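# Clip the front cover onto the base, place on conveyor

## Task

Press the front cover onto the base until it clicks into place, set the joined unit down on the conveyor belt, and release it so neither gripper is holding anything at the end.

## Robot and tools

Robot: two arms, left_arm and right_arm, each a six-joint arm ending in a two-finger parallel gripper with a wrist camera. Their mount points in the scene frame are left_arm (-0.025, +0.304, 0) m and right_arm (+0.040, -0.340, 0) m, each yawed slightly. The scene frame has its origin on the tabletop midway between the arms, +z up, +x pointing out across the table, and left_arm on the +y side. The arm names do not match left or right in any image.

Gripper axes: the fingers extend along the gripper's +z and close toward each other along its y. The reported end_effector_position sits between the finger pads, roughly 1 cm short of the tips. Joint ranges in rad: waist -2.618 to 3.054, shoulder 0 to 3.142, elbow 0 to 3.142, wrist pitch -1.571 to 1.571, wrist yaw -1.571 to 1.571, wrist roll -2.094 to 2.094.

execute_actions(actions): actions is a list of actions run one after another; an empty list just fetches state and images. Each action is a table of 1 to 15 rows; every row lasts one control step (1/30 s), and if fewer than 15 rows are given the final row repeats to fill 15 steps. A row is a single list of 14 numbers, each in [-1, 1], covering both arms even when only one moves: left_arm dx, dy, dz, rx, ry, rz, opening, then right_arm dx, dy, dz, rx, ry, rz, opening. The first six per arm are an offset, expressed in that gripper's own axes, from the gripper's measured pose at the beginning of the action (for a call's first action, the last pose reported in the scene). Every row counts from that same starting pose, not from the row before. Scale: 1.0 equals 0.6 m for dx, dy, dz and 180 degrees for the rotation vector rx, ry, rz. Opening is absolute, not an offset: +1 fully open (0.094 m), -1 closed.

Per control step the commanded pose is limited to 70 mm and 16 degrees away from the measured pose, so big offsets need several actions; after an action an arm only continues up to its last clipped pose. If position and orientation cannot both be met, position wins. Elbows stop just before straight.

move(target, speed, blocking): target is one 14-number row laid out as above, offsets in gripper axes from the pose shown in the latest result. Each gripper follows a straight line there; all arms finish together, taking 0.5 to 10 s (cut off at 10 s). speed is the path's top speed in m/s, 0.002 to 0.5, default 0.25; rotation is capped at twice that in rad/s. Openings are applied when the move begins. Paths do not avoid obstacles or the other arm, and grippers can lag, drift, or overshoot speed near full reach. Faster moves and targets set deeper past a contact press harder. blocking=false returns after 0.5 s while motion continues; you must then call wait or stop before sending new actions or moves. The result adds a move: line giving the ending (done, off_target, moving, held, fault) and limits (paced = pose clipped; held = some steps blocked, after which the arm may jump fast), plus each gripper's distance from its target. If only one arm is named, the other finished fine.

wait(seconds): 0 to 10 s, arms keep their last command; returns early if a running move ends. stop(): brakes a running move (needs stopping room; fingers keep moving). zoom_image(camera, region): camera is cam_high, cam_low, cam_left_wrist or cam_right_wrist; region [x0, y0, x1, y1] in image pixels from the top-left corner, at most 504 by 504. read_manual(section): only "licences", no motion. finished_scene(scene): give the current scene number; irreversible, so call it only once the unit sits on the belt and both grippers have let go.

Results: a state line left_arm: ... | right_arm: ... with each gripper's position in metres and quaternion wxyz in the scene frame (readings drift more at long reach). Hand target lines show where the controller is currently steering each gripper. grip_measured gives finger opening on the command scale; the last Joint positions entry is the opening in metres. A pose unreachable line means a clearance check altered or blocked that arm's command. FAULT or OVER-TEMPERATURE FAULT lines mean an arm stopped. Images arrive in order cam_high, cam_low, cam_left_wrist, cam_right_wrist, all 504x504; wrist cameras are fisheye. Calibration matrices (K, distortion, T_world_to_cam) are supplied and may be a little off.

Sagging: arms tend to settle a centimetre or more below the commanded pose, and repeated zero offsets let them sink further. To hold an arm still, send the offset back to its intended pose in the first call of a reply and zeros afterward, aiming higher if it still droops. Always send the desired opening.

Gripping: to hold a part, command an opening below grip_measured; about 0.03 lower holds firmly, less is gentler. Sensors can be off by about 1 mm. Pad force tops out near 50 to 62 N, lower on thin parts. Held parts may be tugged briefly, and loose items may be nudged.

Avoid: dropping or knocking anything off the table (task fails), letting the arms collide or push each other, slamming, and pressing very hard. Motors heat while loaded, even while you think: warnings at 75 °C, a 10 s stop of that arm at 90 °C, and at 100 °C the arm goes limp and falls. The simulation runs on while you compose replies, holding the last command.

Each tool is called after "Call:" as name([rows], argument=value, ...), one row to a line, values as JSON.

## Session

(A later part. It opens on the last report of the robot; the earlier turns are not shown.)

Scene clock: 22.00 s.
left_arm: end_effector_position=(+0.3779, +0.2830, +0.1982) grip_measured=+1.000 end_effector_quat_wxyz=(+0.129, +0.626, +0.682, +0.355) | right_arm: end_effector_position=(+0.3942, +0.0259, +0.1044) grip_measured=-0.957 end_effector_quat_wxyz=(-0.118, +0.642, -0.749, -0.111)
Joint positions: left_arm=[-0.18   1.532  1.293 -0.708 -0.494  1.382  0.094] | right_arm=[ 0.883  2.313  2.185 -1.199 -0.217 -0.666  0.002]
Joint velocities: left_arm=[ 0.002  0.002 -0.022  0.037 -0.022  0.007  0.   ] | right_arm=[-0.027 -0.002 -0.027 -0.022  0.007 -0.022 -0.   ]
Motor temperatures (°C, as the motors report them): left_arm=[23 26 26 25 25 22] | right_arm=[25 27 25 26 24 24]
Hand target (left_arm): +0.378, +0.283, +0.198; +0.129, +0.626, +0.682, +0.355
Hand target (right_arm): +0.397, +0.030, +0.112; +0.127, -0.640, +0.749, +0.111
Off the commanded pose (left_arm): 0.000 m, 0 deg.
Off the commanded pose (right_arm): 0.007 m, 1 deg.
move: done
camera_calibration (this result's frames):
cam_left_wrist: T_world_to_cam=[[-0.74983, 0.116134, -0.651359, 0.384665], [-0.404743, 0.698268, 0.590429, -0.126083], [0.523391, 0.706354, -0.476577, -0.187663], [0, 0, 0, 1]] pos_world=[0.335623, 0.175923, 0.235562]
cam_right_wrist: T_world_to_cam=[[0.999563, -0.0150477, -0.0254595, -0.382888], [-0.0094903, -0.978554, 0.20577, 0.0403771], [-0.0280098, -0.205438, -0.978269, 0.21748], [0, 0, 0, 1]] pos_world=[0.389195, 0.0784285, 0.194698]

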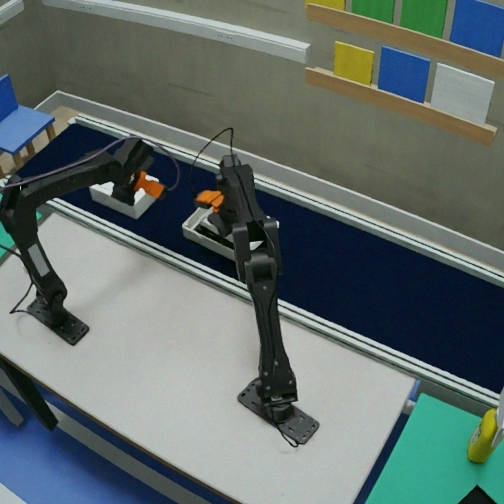

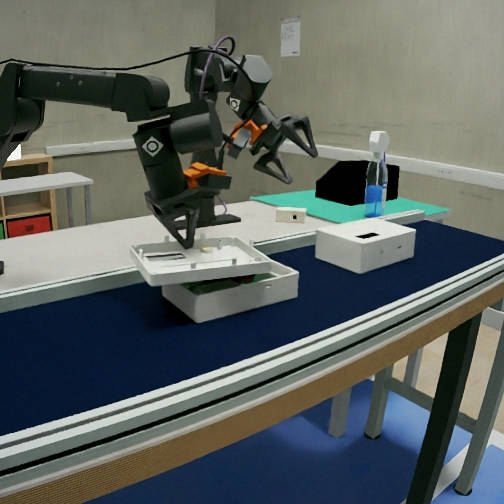

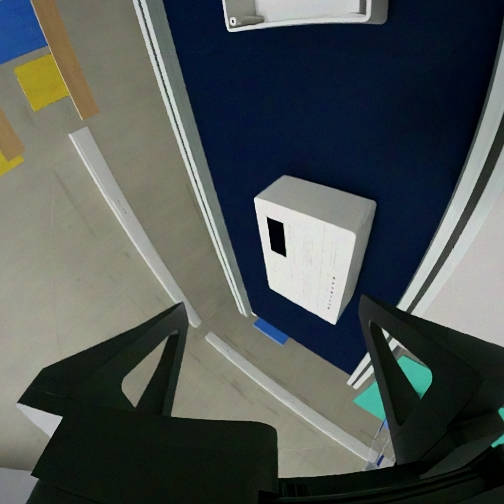

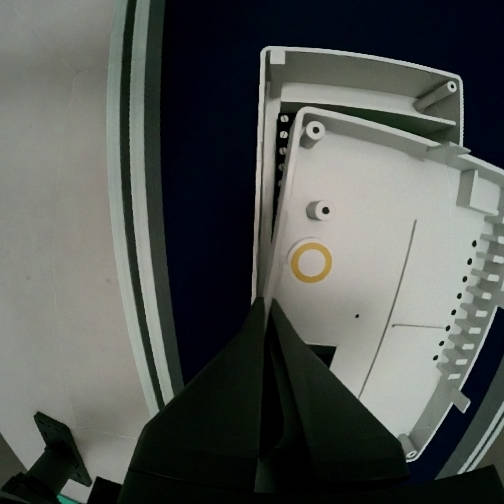

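Call:
move(target=[0,0,0,0,0,0,1, 0.019,0.0165,0.046,0,0,0,-1], speed=0.04)

Scene clock: 23.57 s.
left_arm: end_effector_position=(+0.3779, +0.2830, +0.1982) grip_measured=+1.000 end_effector_quat_wxyz=(+0.129, +0.626, +0.682, +0.355) | right_arm: end_effector_position=(+0.3929, +0.0246, +0.0791) grip_measured=-0.957 end_effector_quat_wxyz=(-0.127, +0.642, -0.748, -0.111)
Joint positions: left_arm=[-0.18   1.532  1.293 -0.708 -0.494  1.382  0.094] | right_arm=[ 0.883  2.273  2.013 -1.048 -0.216 -0.664  0.002]
Joint velocities: left_arm=[ 0.002 -0.002 -0.027  0.051 -0.081 -0.022  0.   ] | right_arm=[ 0.012 -0.017 -0.017 -0.022  0.022 -0.022  0.001]
Motor temperatures (°C, as the motors report them): left_arm=[23 26 26 25 25 22] | right_arm=[25 27 25 26 24 24]
Hand target (left_arm): +0.378, +0.283, +0.198; +0.129, +0.626, +0.682, +0.355
Hand target (right_arm): +0.384, +0.026, +0.075; +0.117, -0.642, +0.749, +0.111
Off the commanded pose (left_arm): 0.000 m, 0 deg.
Off the commanded pose (right_arm): 0.010 m, 1 deg.
move: done
camera_calibration (this result's frames):
cam_left_wrist: T_world_to_cam=[[-0.74983, 0.116134, -0.651359, 0.384665], [-0.404743, 0.698268, 0.590429, -0.126083], [0.523391, 0.706354, -0.476577, -0.187663], [0, 0, 0, 1]] pos_world=[0.335623, 0.175923, 0.235562]
cam_right_wrist: T_world_to_cam=[[0.9998, -0.0164572, -0.0113741, -0.383464], [-0.0139436, -0.980962, 0.1937, 0.0470646], [-0.0143453, -0.193502, -0.980995, 0.187011], [0, 0, 0, 1]] pos_world=[0.386726, 0.0760449, 0.169979]

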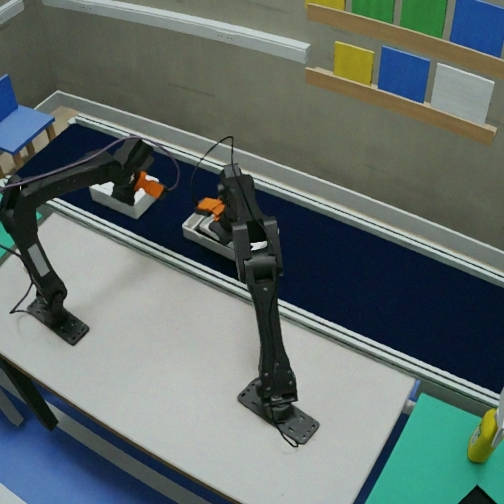

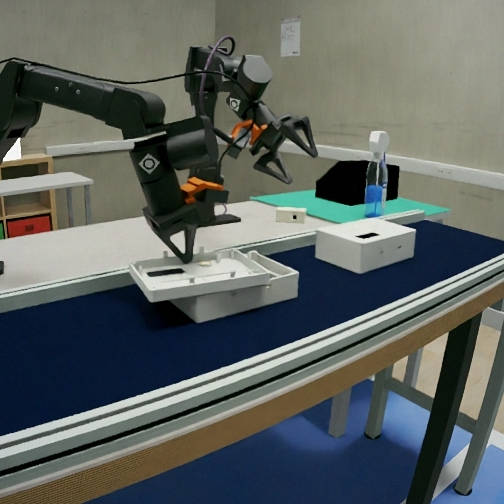

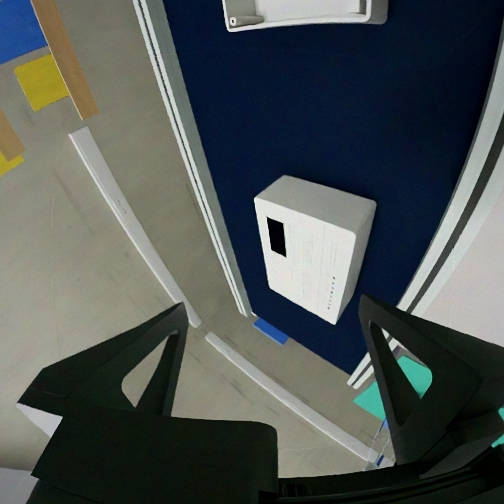

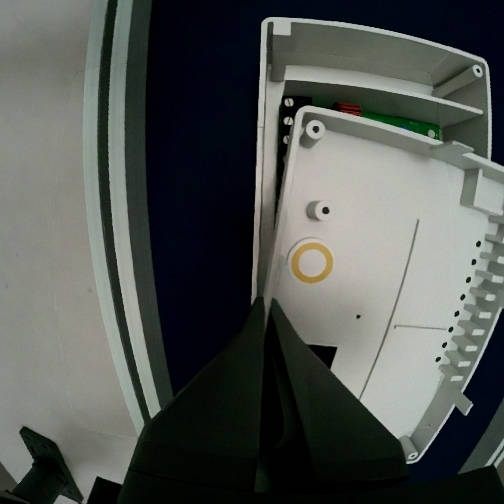

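Call:
move(target=[0,0,0,0,0,0,1, 0,0,0,0,0,0,-0.7])

Call:
move(target=[0,0,0,0,0,0,1, 0,0,-0.1,0,0,0,-0.7], speed=0.12)

Scene clock: 24.37 s.
left_arm: end_effector_position=(+0.3779, +0.2830, +0.1982) grip_measured=+1.000 end_effector_quat_wxyz=(+0.129, +0.626, +0.682, +0.355) | right_arm: end_effector_position=(+0.3930, +0.0247, +0.0791) grip_measured=-0.702 end_effector_quat_wxyz=(-0.127, +0.641, -0.748, -0.111)
Joint positions: left_arm=[-0.18   1.532  1.293 -0.708 -0.494  1.382  0.094] | right_arm=[ 0.883  2.273  2.013 -1.047 -0.216 -0.664  0.014]
Joint velocities: left_arm=[ 0.002 -0.002 -0.002  0.007 -0.037  0.007  0.   ] | right_arm=[-0.022 -0.002  0.002 -0.051  0.037 -0.066 -0.001]
Motor temperatures (°C, as the motors report them): left_arm=[23 26 26 25 25 22] | right_arm=[25 27 25 26 24 24]
Hand target (left_arm): +0.378, +0.283, +0.198; +0.129, +0.626, +0.682, +0.355
Hand target (right_arm): +0.393, +0.025, +0.079; +0.127, -0.642, +0.748, +0.111
Off the commanded pose (left_arm): 0.000 m, 0 deg.
Off the commanded pose (right_arm): 0.000 m, 0 deg.
move: done
camera_calibration (this result's frames):
cam_left_wrist: T_world_to_cam=[[-0.74983, 0.116134, -0.651359, 0.384665], [-0.404743, 0.698268, 0.590429, -0.126083], [0.523391, 0.706354, -0.476577, -0.187663], [0, 0, 0, 1]] pos_world=[0.335623, 0.175923, 0.235562]
cam_right_wrist: T_world_to_cam=[[0.999799, -0.0168111, -0.0109371, -0.383621], [-0.0143827, -0.981058, 0.193179, 0.0474077], [-0.0139774, -0.192983, -0.981103, 0.18684], [0, 0, 0, 1]] pos_world=[0.386838, 0.0761176, 0.169955]

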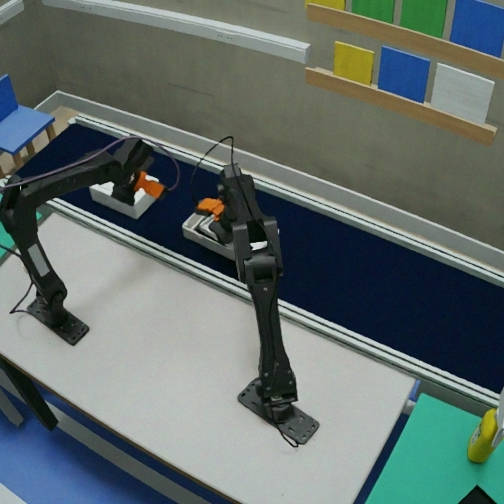

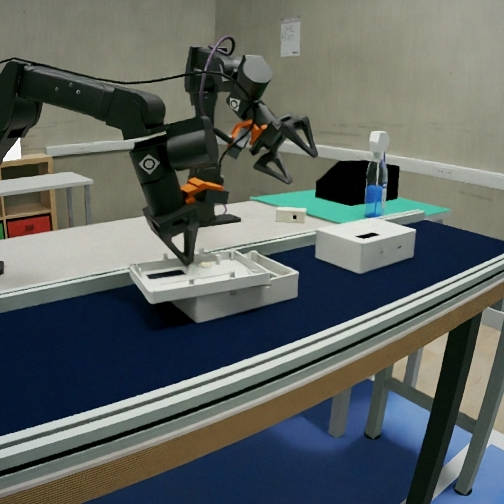

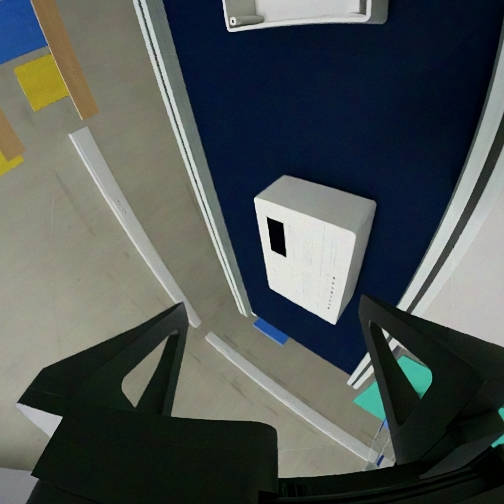

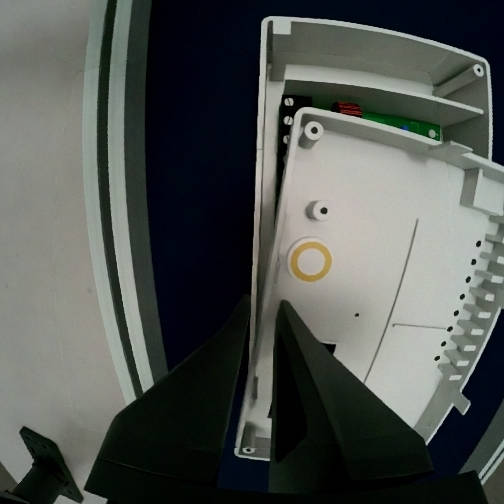

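Scene clock: 25.50 s.
left_arm: end_effector_position=(+0.3779, +0.2830, +0.1982) grip_measured=+1.000 end_effector_quat_wxyz=(+0.129, +0.626, +0.682, +0.355) | right_arm: end_effector_position=(+0.3870, +0.0055, +0.1248) grip_measured=-0.702 end_effector_quat_wxyz=(-0.118, +0.641, -0.751, -0.108)
Joint positions: left_arm=[-0.18   1.532  1.293 -0.708 -0.494  1.382  0.094] | right_arm=[ 0.862  2.224  2.119 -1.226 -0.216 -0.684  0.014]
Joint velocities: left_arm=[-0.007  0.012  0.012  0.007 -0.037  0.007  0.   ] | right_arm=[ 0.002 -0.002 -0.002 -0.051 -0.051 -0.051 -0.   ]
Motor temperatures (°C, as the motors report them): left_arm=[23 26 26 25 25 22] | right_arm=[25 27 25 26 24 24]
Hand target (left_arm): +0.378, +0.283, +0.198; +0.129, +0.626, +0.682, +0.355
Hand target (right_arm): +0.391, +0.004, +0.135; +0.127, -0.641, +0.748, +0.111
Off the commanded pose (left_arm): 0.000 m, 0 deg.
Off the commanded pose (right_arm): 0.011 m, 1 deg.
move: off_target (right_arm)
camera_calibration (this result's frames):
cam_left_wrist: T_world_to_cam=[[-0.74983, 0.116134, -0.651359, 0.384665], [-0.404743, 0.698268, 0.590429, -0.126083], [0.523391, 0.706354, -0.476577, -0.187663], [0, 0, 0, 1]] pos_world=[0.335623, 0.175923, 0.235562]
cam_right_wrist: T_world_to_cam=[[0.999569, -0.0194956, -0.0219329, -0.375877], [-0.0144554, -0.977564, 0.210142, 0.0174891], [-0.0255376, -0.209734, -0.977425, 0.232001], [0, 0, 0, 1]] pos_world=[0.381893, 0.0584272, 0.214844]

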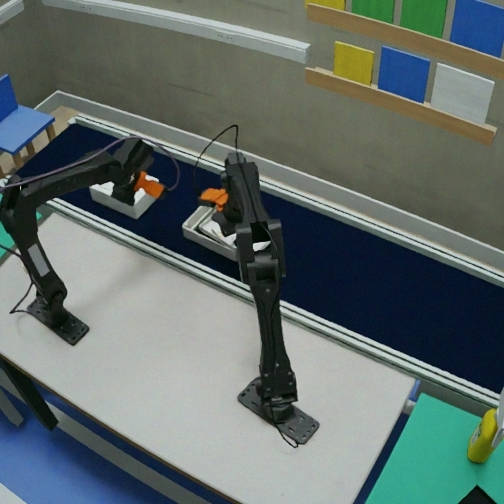

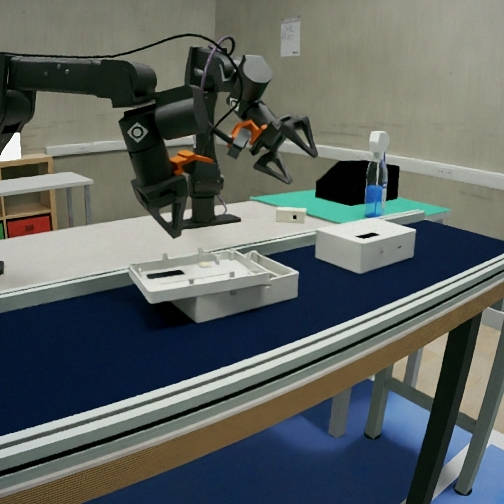

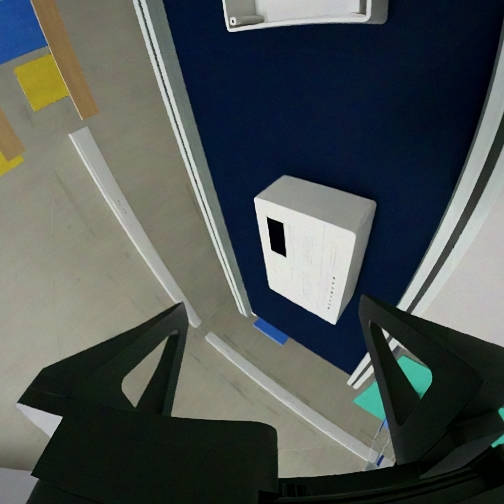

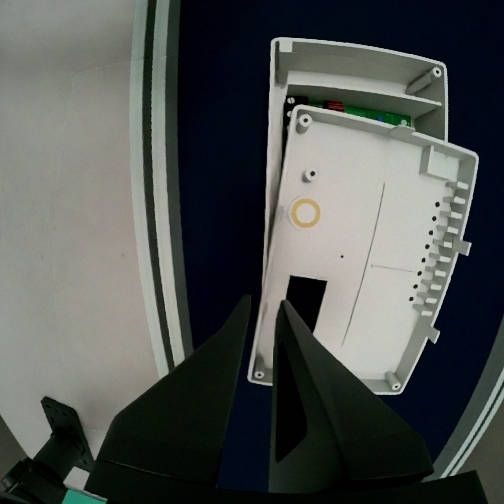

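Call:
move(target=[0,0,0,0,0,0,1, 0.244,-0.188,-0.057,0.310,-0.309,-0.432,-0.15], speed=0.3)

Scene clock: 30.60 s.
left_arm: end_effector_position=(+0.3779, +0.2830, +0.1982) grip_measured=+1.000 end_effector_quat_wxyz=(+0.129, +0.626, +0.682, +0.355) | right_arm: end_effector_position=(+0.4724, -0.1579, +0.1064) grip_measured=-0.152 end_effector_quat_wxyz=(+0.700, -0.709, +0.057, -0.068)
Joint positions: left_arm=[-0.18   1.532  1.293 -0.708 -0.494  1.382  0.094] | right_arm=[ 0.173  2.266  1.052  1.153 -1.379 -1.646  0.04 ]
Joint velocities: left_arm=[ 0.002  0.002 -0.012 -0.007 -0.022 -0.066  0.   ] | right_arm=[ 0.002  0.037 -0.012  0.198 -0.022  0.095 -0.   ]
Motor temperatures (°C, as the motors report them): left_arm=[23 26 26 25 25 22] | right_arm=[25 28 25 27 24 24]
Hand target (left_arm): +0.378, +0.283, +0.198; +0.129, +0.626, +0.682, +0.355
Hand target (right_arm): +0.475, -0.160, +0.107; +0.702, -0.707, +0.058, -0.061
Off the commanded pose (left_arm): 0.000 m, 0 deg.
Off the commanded pose (right_arm): 0.005 m, 2 deg.
move: done
camera_calibration (this result's frames):
cam_left_wrist: T_world_to_cam=[[-0.74983, 0.116134, -0.651359, 0.384665], [-0.404743, 0.698268, 0.590429, -0.126083], [0.523391, 0.706354, -0.476577, -0.187663], [0, 0, 0, 1]] pos_world=[0.335623, 0.175923, 0.235562]
cam_right_wrist: T_world_to_cam=[[-0.127246, 0.0882938, 0.987934, -0.0230213], [0.747538, -0.646113, 0.154028, -0.438773], [0.651917, 0.758117, 0.0162125, -0.0909635], [0, 0, 0, 1]] pos_world=[0.38437, -0.212503, 0.0918014]

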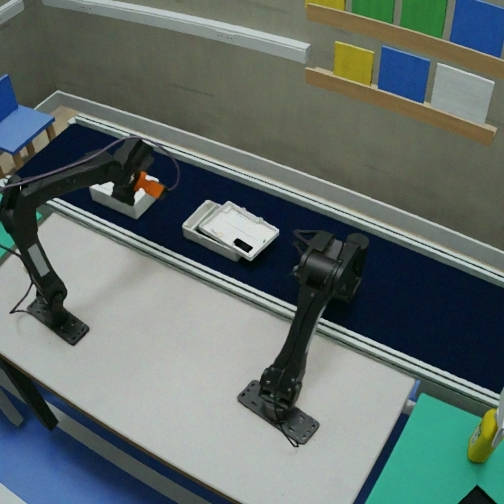

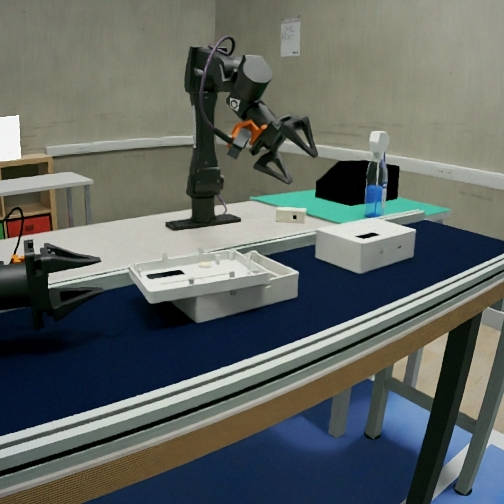

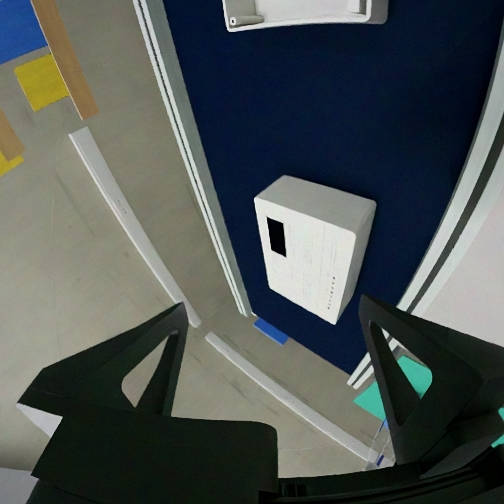

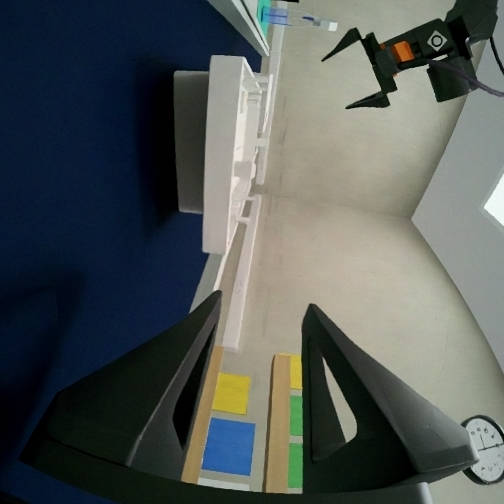

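Call:
move(target=[0,0,0,0,0,0,1, 0.001,0.046,0.073,0,0,0,-0.15], speed=0.08)

Scene clock: 32.60 s.
left_arm: end_effector_position=(+0.3779, +0.2830, +0.1982) grip_measured=+1.000 end_effector_quat_wxyz=(+0.129, +0.626, +0.682, +0.355) | right_arm: end_effector_position=(+0.4742, -0.1188, +0.0780) grip_measured=-0.152 end_effector_quat_wxyz=(+0.699, -0.709, +0.058, -0.065)
Joint positions: left_arm=[-0.18   1.532  1.293 -0.708 -0.494  1.382  0.094] | right_arm=[ 0.269  2.373  1.085  1.241 -1.286 -1.626  0.04 ]
Joint velocities: left_arm=[-0.007  0.002 -0.012 -0.066 -0.037  0.081  0.   ] | right_arm=[-0.007 -0.007  0.012 -0.051  0.066  0.007 -0.   ]
Motor temperatures (°C, as the motors report them): left_arm=[23 26 26 25 25 22] | right_arm=[25 28 25 27 24 24]
Hand target (left_arm): +0.378, +0.283, +0.198; +0.129, +0.626, +0.682, +0.355
Hand target (right_arm): +0.480, -0.115, +0.078; +0.700, -0.708, +0.058, -0.067
Off the commanded pose (left_arm): 0.000 m, 0 deg.
Off the commanded pose (right_arm): 0.008 m, 0 deg.
move: done
camera_calibration (this result's frames):
cam_left_wrist: T_world_to_cam=[[-0.74983, 0.116134, -0.651359, 0.384665], [-0.404743, 0.698268, 0.590429, -0.126083], [0.523391, 0.706354, -0.476577, -0.187663], [0, 0, 0, 1]] pos_world=[0.335623, 0.175923, 0.235562]
cam_right_wrist: T_world_to_cam=[[-0.122489, 0.0883503, 0.98853, -0.000493834], [0.750704, -0.643265, 0.150512, -0.411342], [0.649184, 0.760529, 0.012468, -0.119446], [0, 0, 0, 1]] pos_world=[0.386278, -0.173715, 0.0638893]

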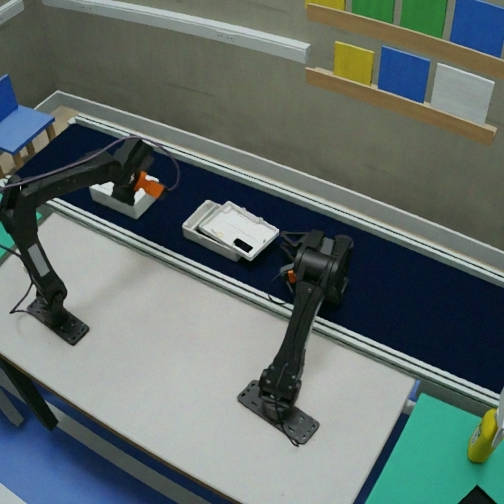

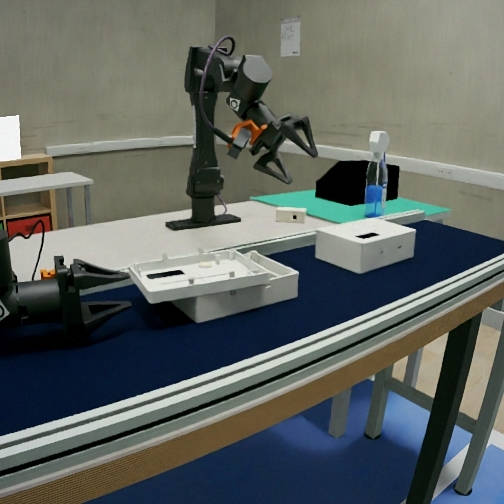

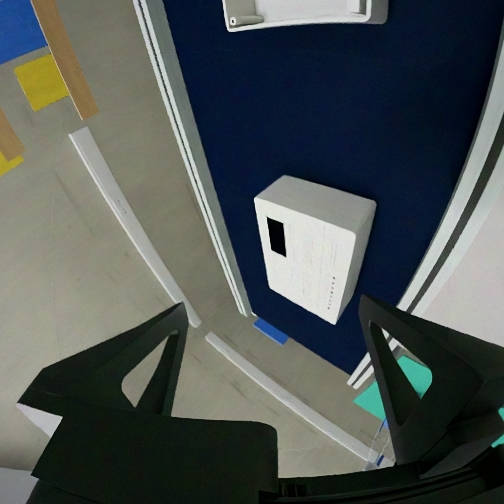

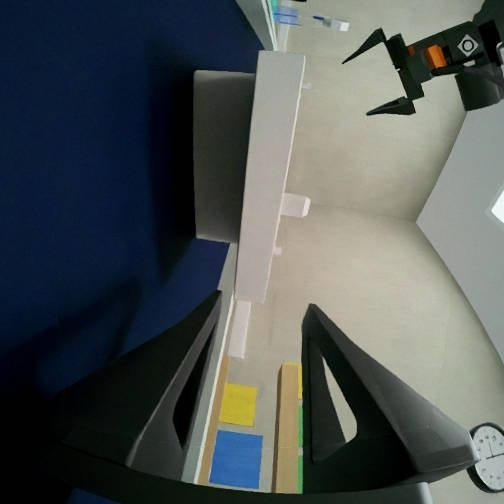

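Call:
move(target=[0,0,0,0,0,0,1, 0.018,0.012,0.08,0,0,0,0.0], speed=0.05)

Scene clock: 34.27 s.
left_arm: end_effector_position=(+0.3779, +0.2830, +0.1982) grip_measured=+1.000 end_effector_quat_wxyz=(+0.129, +0.626, +0.682, +0.355) | right_arm: end_effector_position=(+0.4873, -0.0780, +0.0740) grip_measured=-0.002 end_effector_quat_wxyz=(+0.701, -0.708, +0.046, -0.075)
Joint positions: left_arm=[-0.18   1.532  1.293 -0.708 -0.494  1.382  0.094] | right_arm=[ 0.361  2.438  1.188  1.235 -1.198 -1.626  0.047]
Joint velocities: left_arm=[-0.017 -0.007 -0.012  0.007 -0.007 -0.066  0.   ] | right_arm=[-0.017 -0.007  0.022  0.007  0.037 -0.037 -0.   ]
Motor temperatures (°C, as the motors report them): left_arm=[23 26 26 25 25 22] | right_arm=[25 28 25 27 24 24]
Hand target (left_arm): +0.378, +0.283, +0.198; +0.129, +0.626, +0.682, +0.355
Hand target (right_arm): +0.492, -0.073, +0.071; +0.700, -0.709, +0.058, -0.065
Off the commanded pose (left_arm): 0.000 m, 0 deg.
Off the commanded pose (right_arm): 0.008 m, 2 deg.
move: done
camera_calibration (this result's frames):
cam_left_wrist: T_world_to_cam=[[-0.74983, 0.116134, -0.651359, 0.384665], [-0.404743, 0.698268, 0.590429, -0.126083], [0.523391, 0.706354, -0.476577, -0.187663], [0, 0, 0, 1]] pos_world=[0.335623, 0.175923, 0.235562]
cam_right_wrist: T_world_to_cam=[[-0.154368, 0.0856407, 0.984295, 0.0171289], [0.747499, -0.641331, 0.173031, -0.394306], [0.646077, 0.76247, 0.0349844, -0.158936], [0, 0, 0, 1]] pos_world=[0.400073, -0.133164, 0.0569277]

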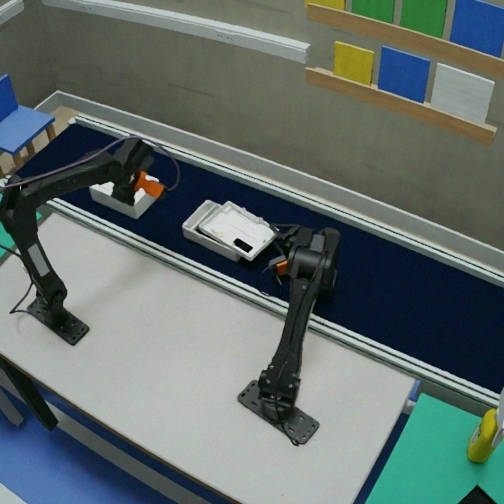

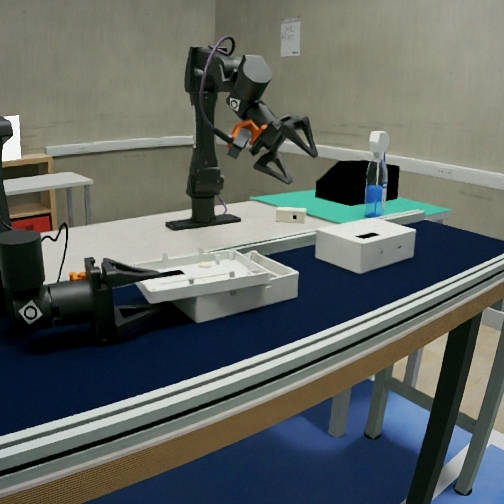

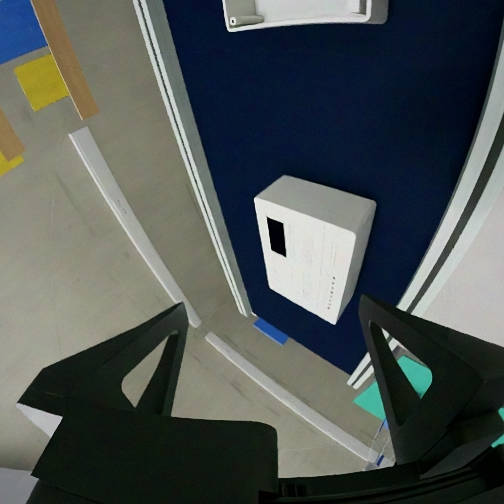

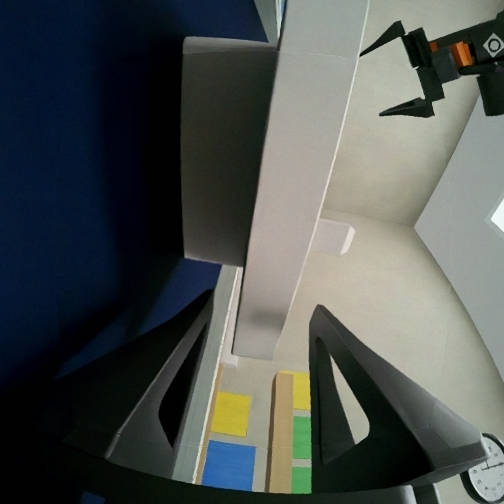

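Call:
move(target=[0,0,0,0,0,0,1, 0.004,0.004,0.02,0,0,0,0.0], speed=0.04)

Call:
zoom_image(camera="cam_high", region=[170, 180, 350, 300])

Scene clock: 35.17 s.
left_arm: end_effector_position=(+0.3779, +0.2830, +0.1982) grip_measured=+1.000 end_effector_quat_wxyz=(+0.129, +0.626, +0.682, +0.355) | right_arm: end_effector_position=(+0.4857, -0.0722, +0.0740) grip_measured=-0.002 end_effector_quat_wxyz=(+0.701, -0.708, +0.045, -0.074)
Joint positions: left_arm=[-0.18   1.532  1.293 -0.708 -0.494  1.382  0.094] | right_arm=[ 0.375  2.438  1.188  1.235 -1.186 -1.626  0.047]
Joint velocities: left_arm=[-0.012  0.002  0.007 -0.051  0.022  0.022  0.   ] | right_arm=[ 0.002  0.007  0.017  0.037  0.022 -0.007  0.001]
Motor temperatures (°C, as the motors report them): left_arm=[23 26 26 26 25 22] | right_arm=[25 28 26 27 24 24]
Hand target (left_arm): +0.378, +0.283, +0.198; +0.129, +0.626, +0.682, +0.355
Hand target (right_arm): +0.491, -0.067, +0.072; +0.701, -0.707, +0.046, -0.075
Off the commanded pose (left_arm): 0.000 m, 0 deg.
Off the commanded pose (right_arm): 0.009 m, 0 deg.
move: done
camera_calibration (this result's frames):
cam_left_wrist: T_world_to_cam=[[-0.74983, 0.116134, -0.651359, 0.384665], [-0.404743, 0.698268, 0.590429, -0.126083], [0.523391, 0.706354, -0.476577, -0.187663], [0, 0, 0, 1]] pos_world=[0.335623, 0.175923, 0.235562]
cam_right_wrist: T_world_to_cam=[[-0.154566, 0.0855114, 0.984275, 0.0165096], [0.748716, -0.639874, 0.173166, -0.389925], [0.644619, 0.763708, 0.034879, -0.161524], [0, 0, 0, 1]] pos_world=[0.398616, -0.127557, 0.0569054]

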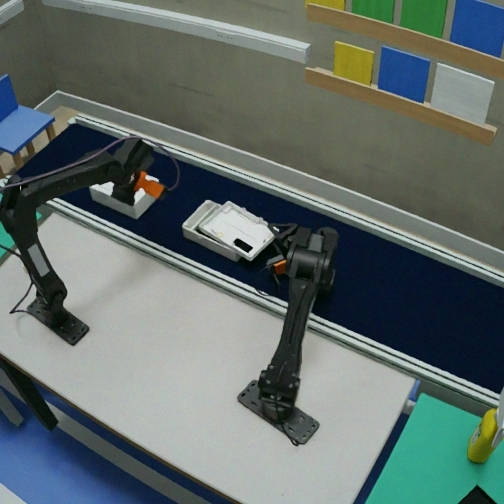

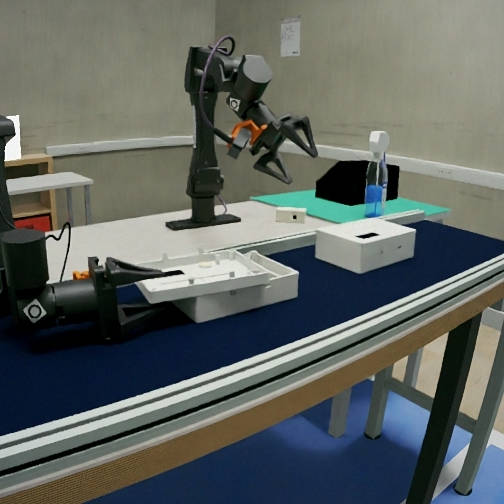

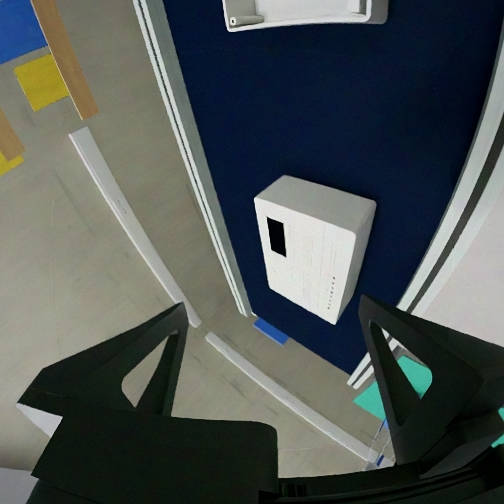

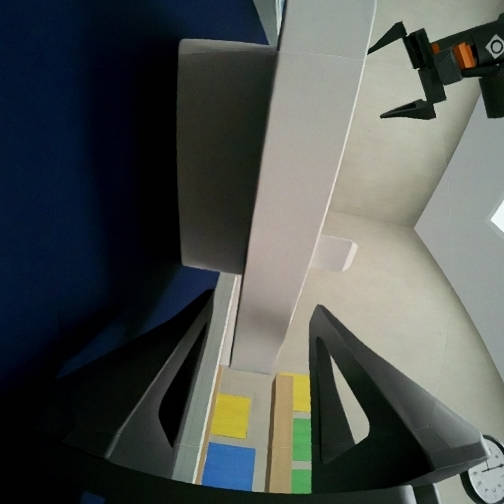

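Region (170, 180, 350, 300) of cam_high's 504x504 image, scaled by 2.800, with more detail than that image has.

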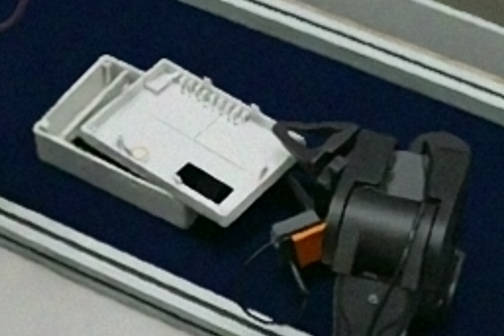

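Close.

Call:
move(target=[0,0,0,0,0,0,1, 0,0.004,0,0,0,0,-0.8], speed=0.04)

Call:
zoom_image(camera="cam_high", region=[170, 180, 350, 300])

Scene clock: 36.00 s.
left_arm: end_effector_position=(+0.3779, +0.2830, +0.1982) grip_measured=+1.000 end_effector_quat_wxyz=(+0.129, +0.626, +0.682, +0.355) | right_arm: end_effector_position=(+0.4860, -0.0723, +0.0742) grip_measured=-0.644 end_effector_quat_wxyz=(+0.701, -0.707, +0.044, -0.077)
Joint positions: left_arm=[-0.18   1.532  1.293 -0.708 -0.494  1.382  0.094] | right_arm=[ 0.375  2.438  1.188  1.236 -1.185 -1.63   0.017]
Joint velocities: left_arm=[-0.012  0.002  0.002 -0.051 -0.066 -0.022  0.   ] | right_arm=[-0.007  0.012  0.017 -0.007 -0.081 -0.022  0.   ]
Motor temperatures (°C, as the motors report them): left_arm=[23 26 26 26 25 22] | right_arm=[25 28 25 27 24 24]
Hand target (left_arm): +0.378, +0.283, +0.198; +0.129, +0.626, +0.682, +0.355
Hand target (right_arm): +0.486, -0.072, +0.072; +0.701, -0.708, +0.045, -0.074
Off the commanded pose (left_arm): 0.000 m, 0 deg.
Off the commanded pose (right_arm): 0.003 m, 0 deg.
move: done
camera_calibration (this result's frames):
cam_left_wrist: T_world_to_cam=[[-0.74983, 0.116134, -0.651359, 0.384665], [-0.404743, 0.698268, 0.590429, -0.126083], [0.523391, 0.706354, -0.476577, -0.187663], [0, 0, 0, 1]] pos_world=[0.335623, 0.175923, 0.235562]
cam_right_wrist: T_world_to_cam=[[-0.159607, 0.08608, 0.98342, 0.0189069], [0.74683, -0.640941, 0.177311, -0.389661], [0.645577, 0.762748, 0.0380115, -0.162439], [0, 0, 0, 1]] pos_world=[0.398895, -0.127477, 0.0566724]

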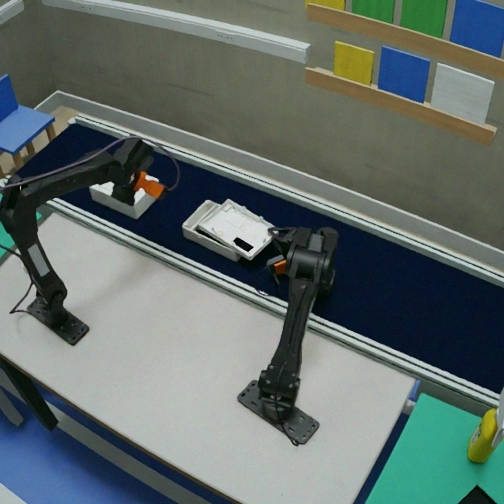

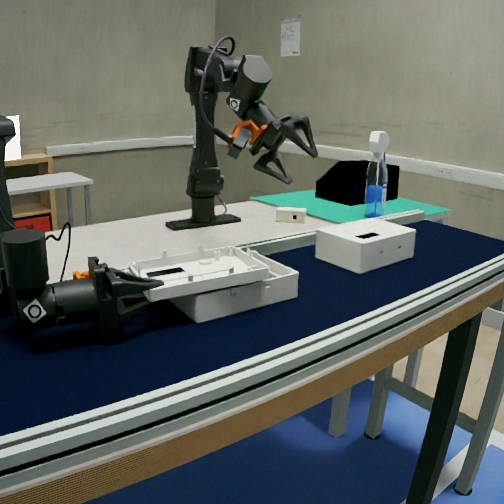

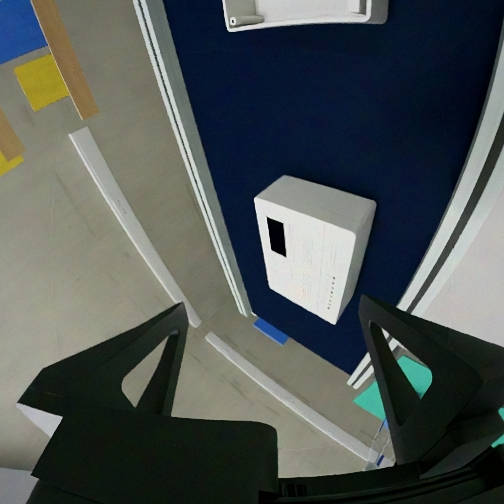

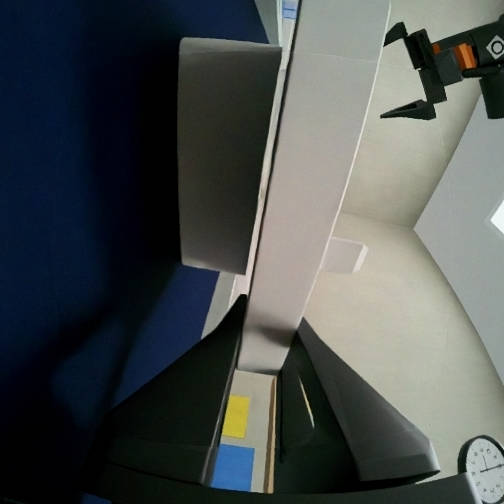

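Region (170, 180, 350, 300) of cam_high's 504x504 image, scaled by 2.800, with more detail than that image has.

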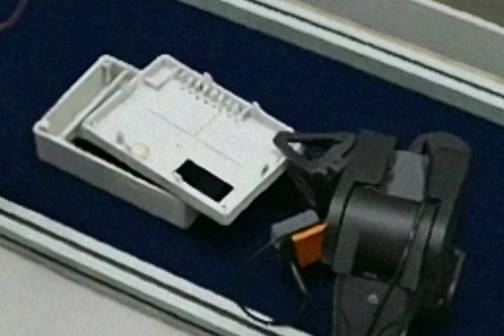

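Call:
move(target=[0,0,0,0,0,0,1, 0,-0.09,0,0,0,0,-0.8], speed=0.1)

Call:
move(target=[0,0,0,0,0,0,1, -0.07,-0.01,0,0,0,0.5,-0.8], speed=0.4)

Scene clock: 37.47 s.
left_arm: end_effector_position=(+0.3779, +0.2830, +0.1982) grip_measured=+1.000 end_effector_quat_wxyz=(+0.129, +0.626, +0.682, +0.355) | right_arm: end_effector_position=(+0.4886, -0.0717, +0.1279) grip_measured=-0.644 end_effector_quat_wxyz=(+0.703, -0.705, +0.036, -0.084)
Joint positions: left_arm=[-0.18   1.532  1.293 -0.708 -0.494  1.382  0.094] | right_arm=[ 0.375  2.287  1.188  1.108 -1.185 -1.63   0.017]
Joint velocities: left_arm=[-0.007 -0.002 -0.002 -0.007  0.037 -0.051  0.   ] | right_arm=[ 0.012 -0.002  0.002 -0.022 -0.022 -0.007  0.   ]
Motor temperatures (°C, as the motors report them): left_arm=[23 26 26 26 25 22] | right_arm=[25 28 25 28 24 24]
Hand target (left_arm): +0.378, +0.283, +0.198; +0.129, +0.626, +0.682, +0.355
Hand target (right_arm): +0.484, -0.072, +0.128; +0.702, -0.707, +0.044, -0.076
Off the commanded pose (left_arm): 0.000 m, 0 deg.
Off the commanded pose (right_arm): 0.005 m, 1 deg.
move: done
camera_calibration (this result's frames):
cam_left_wrist: T_world_to_cam=[[-0.74983, 0.116134, -0.651359, 0.384665], [-0.404743, 0.698268, 0.590429, -0.126083], [0.523391, 0.706354, -0.476577, -0.187663], [0, 0, 0, 1]] pos_world=[0.335623, 0.175923, 0.235562]
cam_right_wrist: T_world_to_cam=[[-0.181195, 0.0814903, 0.980065, -0.0229628], [0.742785, -0.641801, 0.19069, -0.400537], [0.644546, 0.762529, 0.055761, -0.168338], [0, 0, 0, 1]] pos_world=[0.401854, -0.126831, 0.10827]

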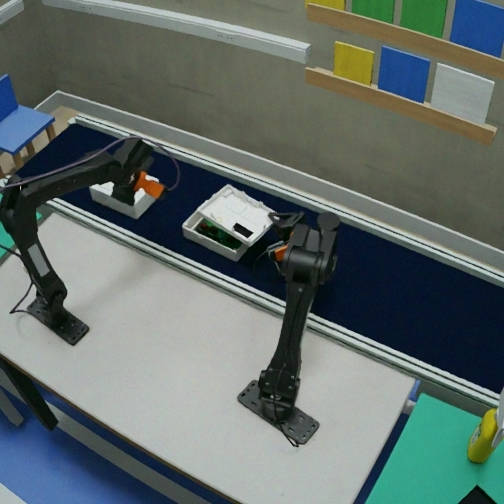

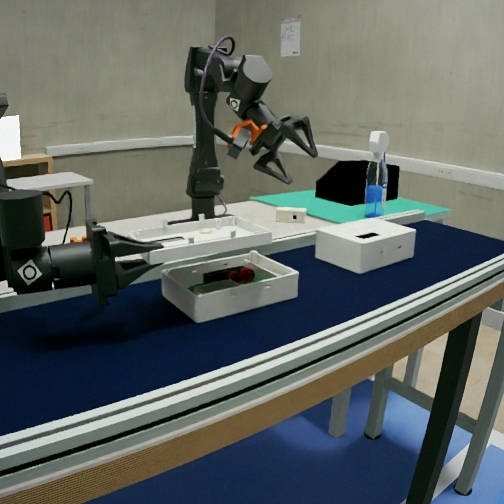

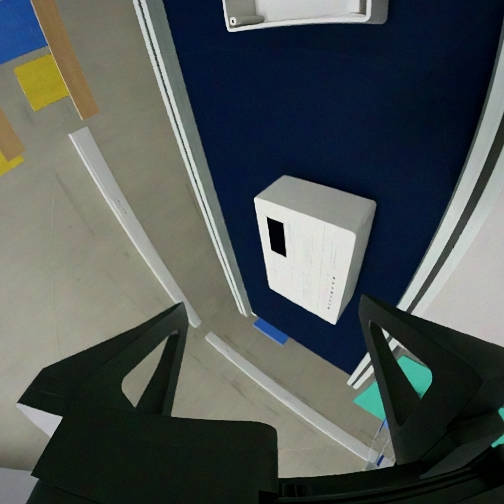

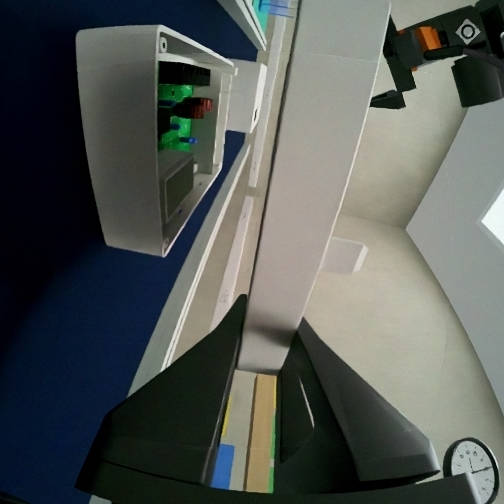

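Scene clock: 40.20 s.
left_arm: end_effector_position=(+0.3779, +0.2830, +0.1982) grip_measured=+1.000 end_effector_quat_wxyz=(+0.129, +0.626, +0.682, +0.355) | right_arm: end_effector_position=(+0.4524, -0.0690, +0.1309) grip_measured=-0.644 end_effector_quat_wxyz=(+0.557, -0.475, +0.525, +0.435)
Joint positions: left_arm=[-0.18   1.532  1.293 -0.708 -0.494  1.382  0.094] | right_arm=[ 0.401  2.187  1.016  1.165 -1.156 -0.077  0.017]
Joint velocities: left_arm=[-0.007  0.007 -0.007 -0.022  0.007 -0.037  0.   ] | right_arm=[ 0.007  0.012  0.012 -0.037 -0.037  0.081 -0.   ]
Motor temperatures (°C, as the motors report them): left_arm=[23 26 27 26 25 22] | right_arm=[25 28 25 28 24 24]
Hand target (left_arm): +0.378, +0.283, +0.198; +0.129, +0.626, +0.682, +0.355
Hand target (right_arm): +0.447, -0.065, +0.132; +0.557, -0.473, +0.524, +0.438
Off the commanded pose (left_arm): 0.000 m, 0 deg.
Off the commanded pose (right_arm): 0.007 m, 0 deg.
move: done
camera_calibration (this result's frames):
cam_left_wrist: T_world_to_cam=[[-0.74983, 0.116134, -0.651359, 0.384665], [-0.404743, 0.698268, 0.590429, -0.126083], [0.523391, 0.706354, -0.476577, -0.187663], [0, 0, 0, 1]] pos_world=[0.335623, 0.175923, 0.235562]
cam_right_wrist: T_world_to_cam=[[0.97376, -0.115196, 0.196271, -0.466072], [0.105913, -0.53395, -0.838856, 0.0578366], [0.201432, 0.837632, -0.507738, 0.132177], [0, 0, 0, 1]] pos_world=[0.421091, -0.133523, 0.207104]

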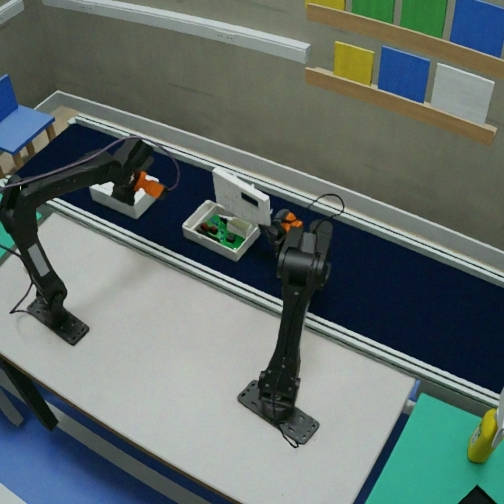

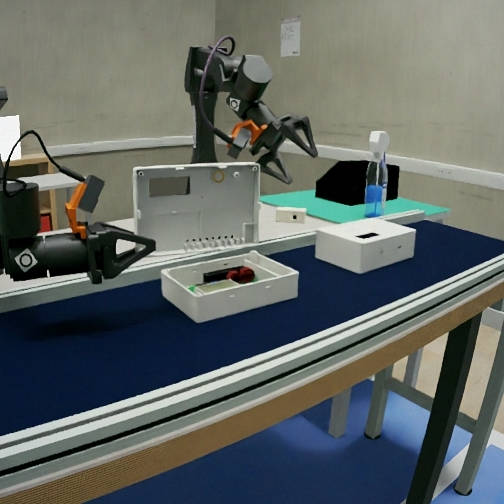

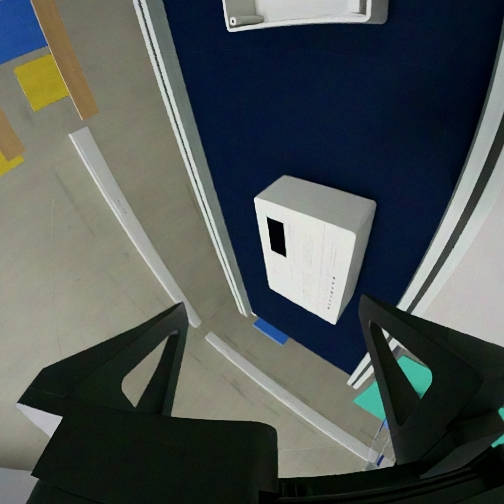

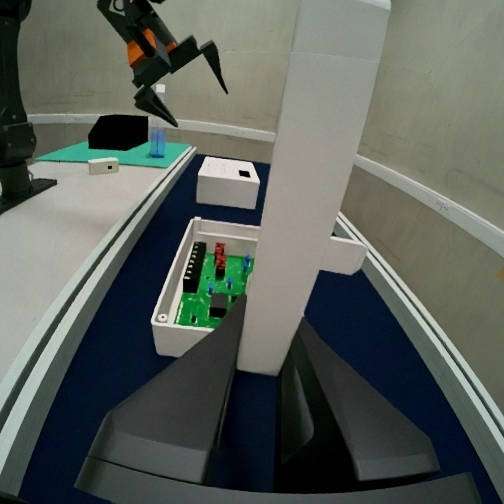

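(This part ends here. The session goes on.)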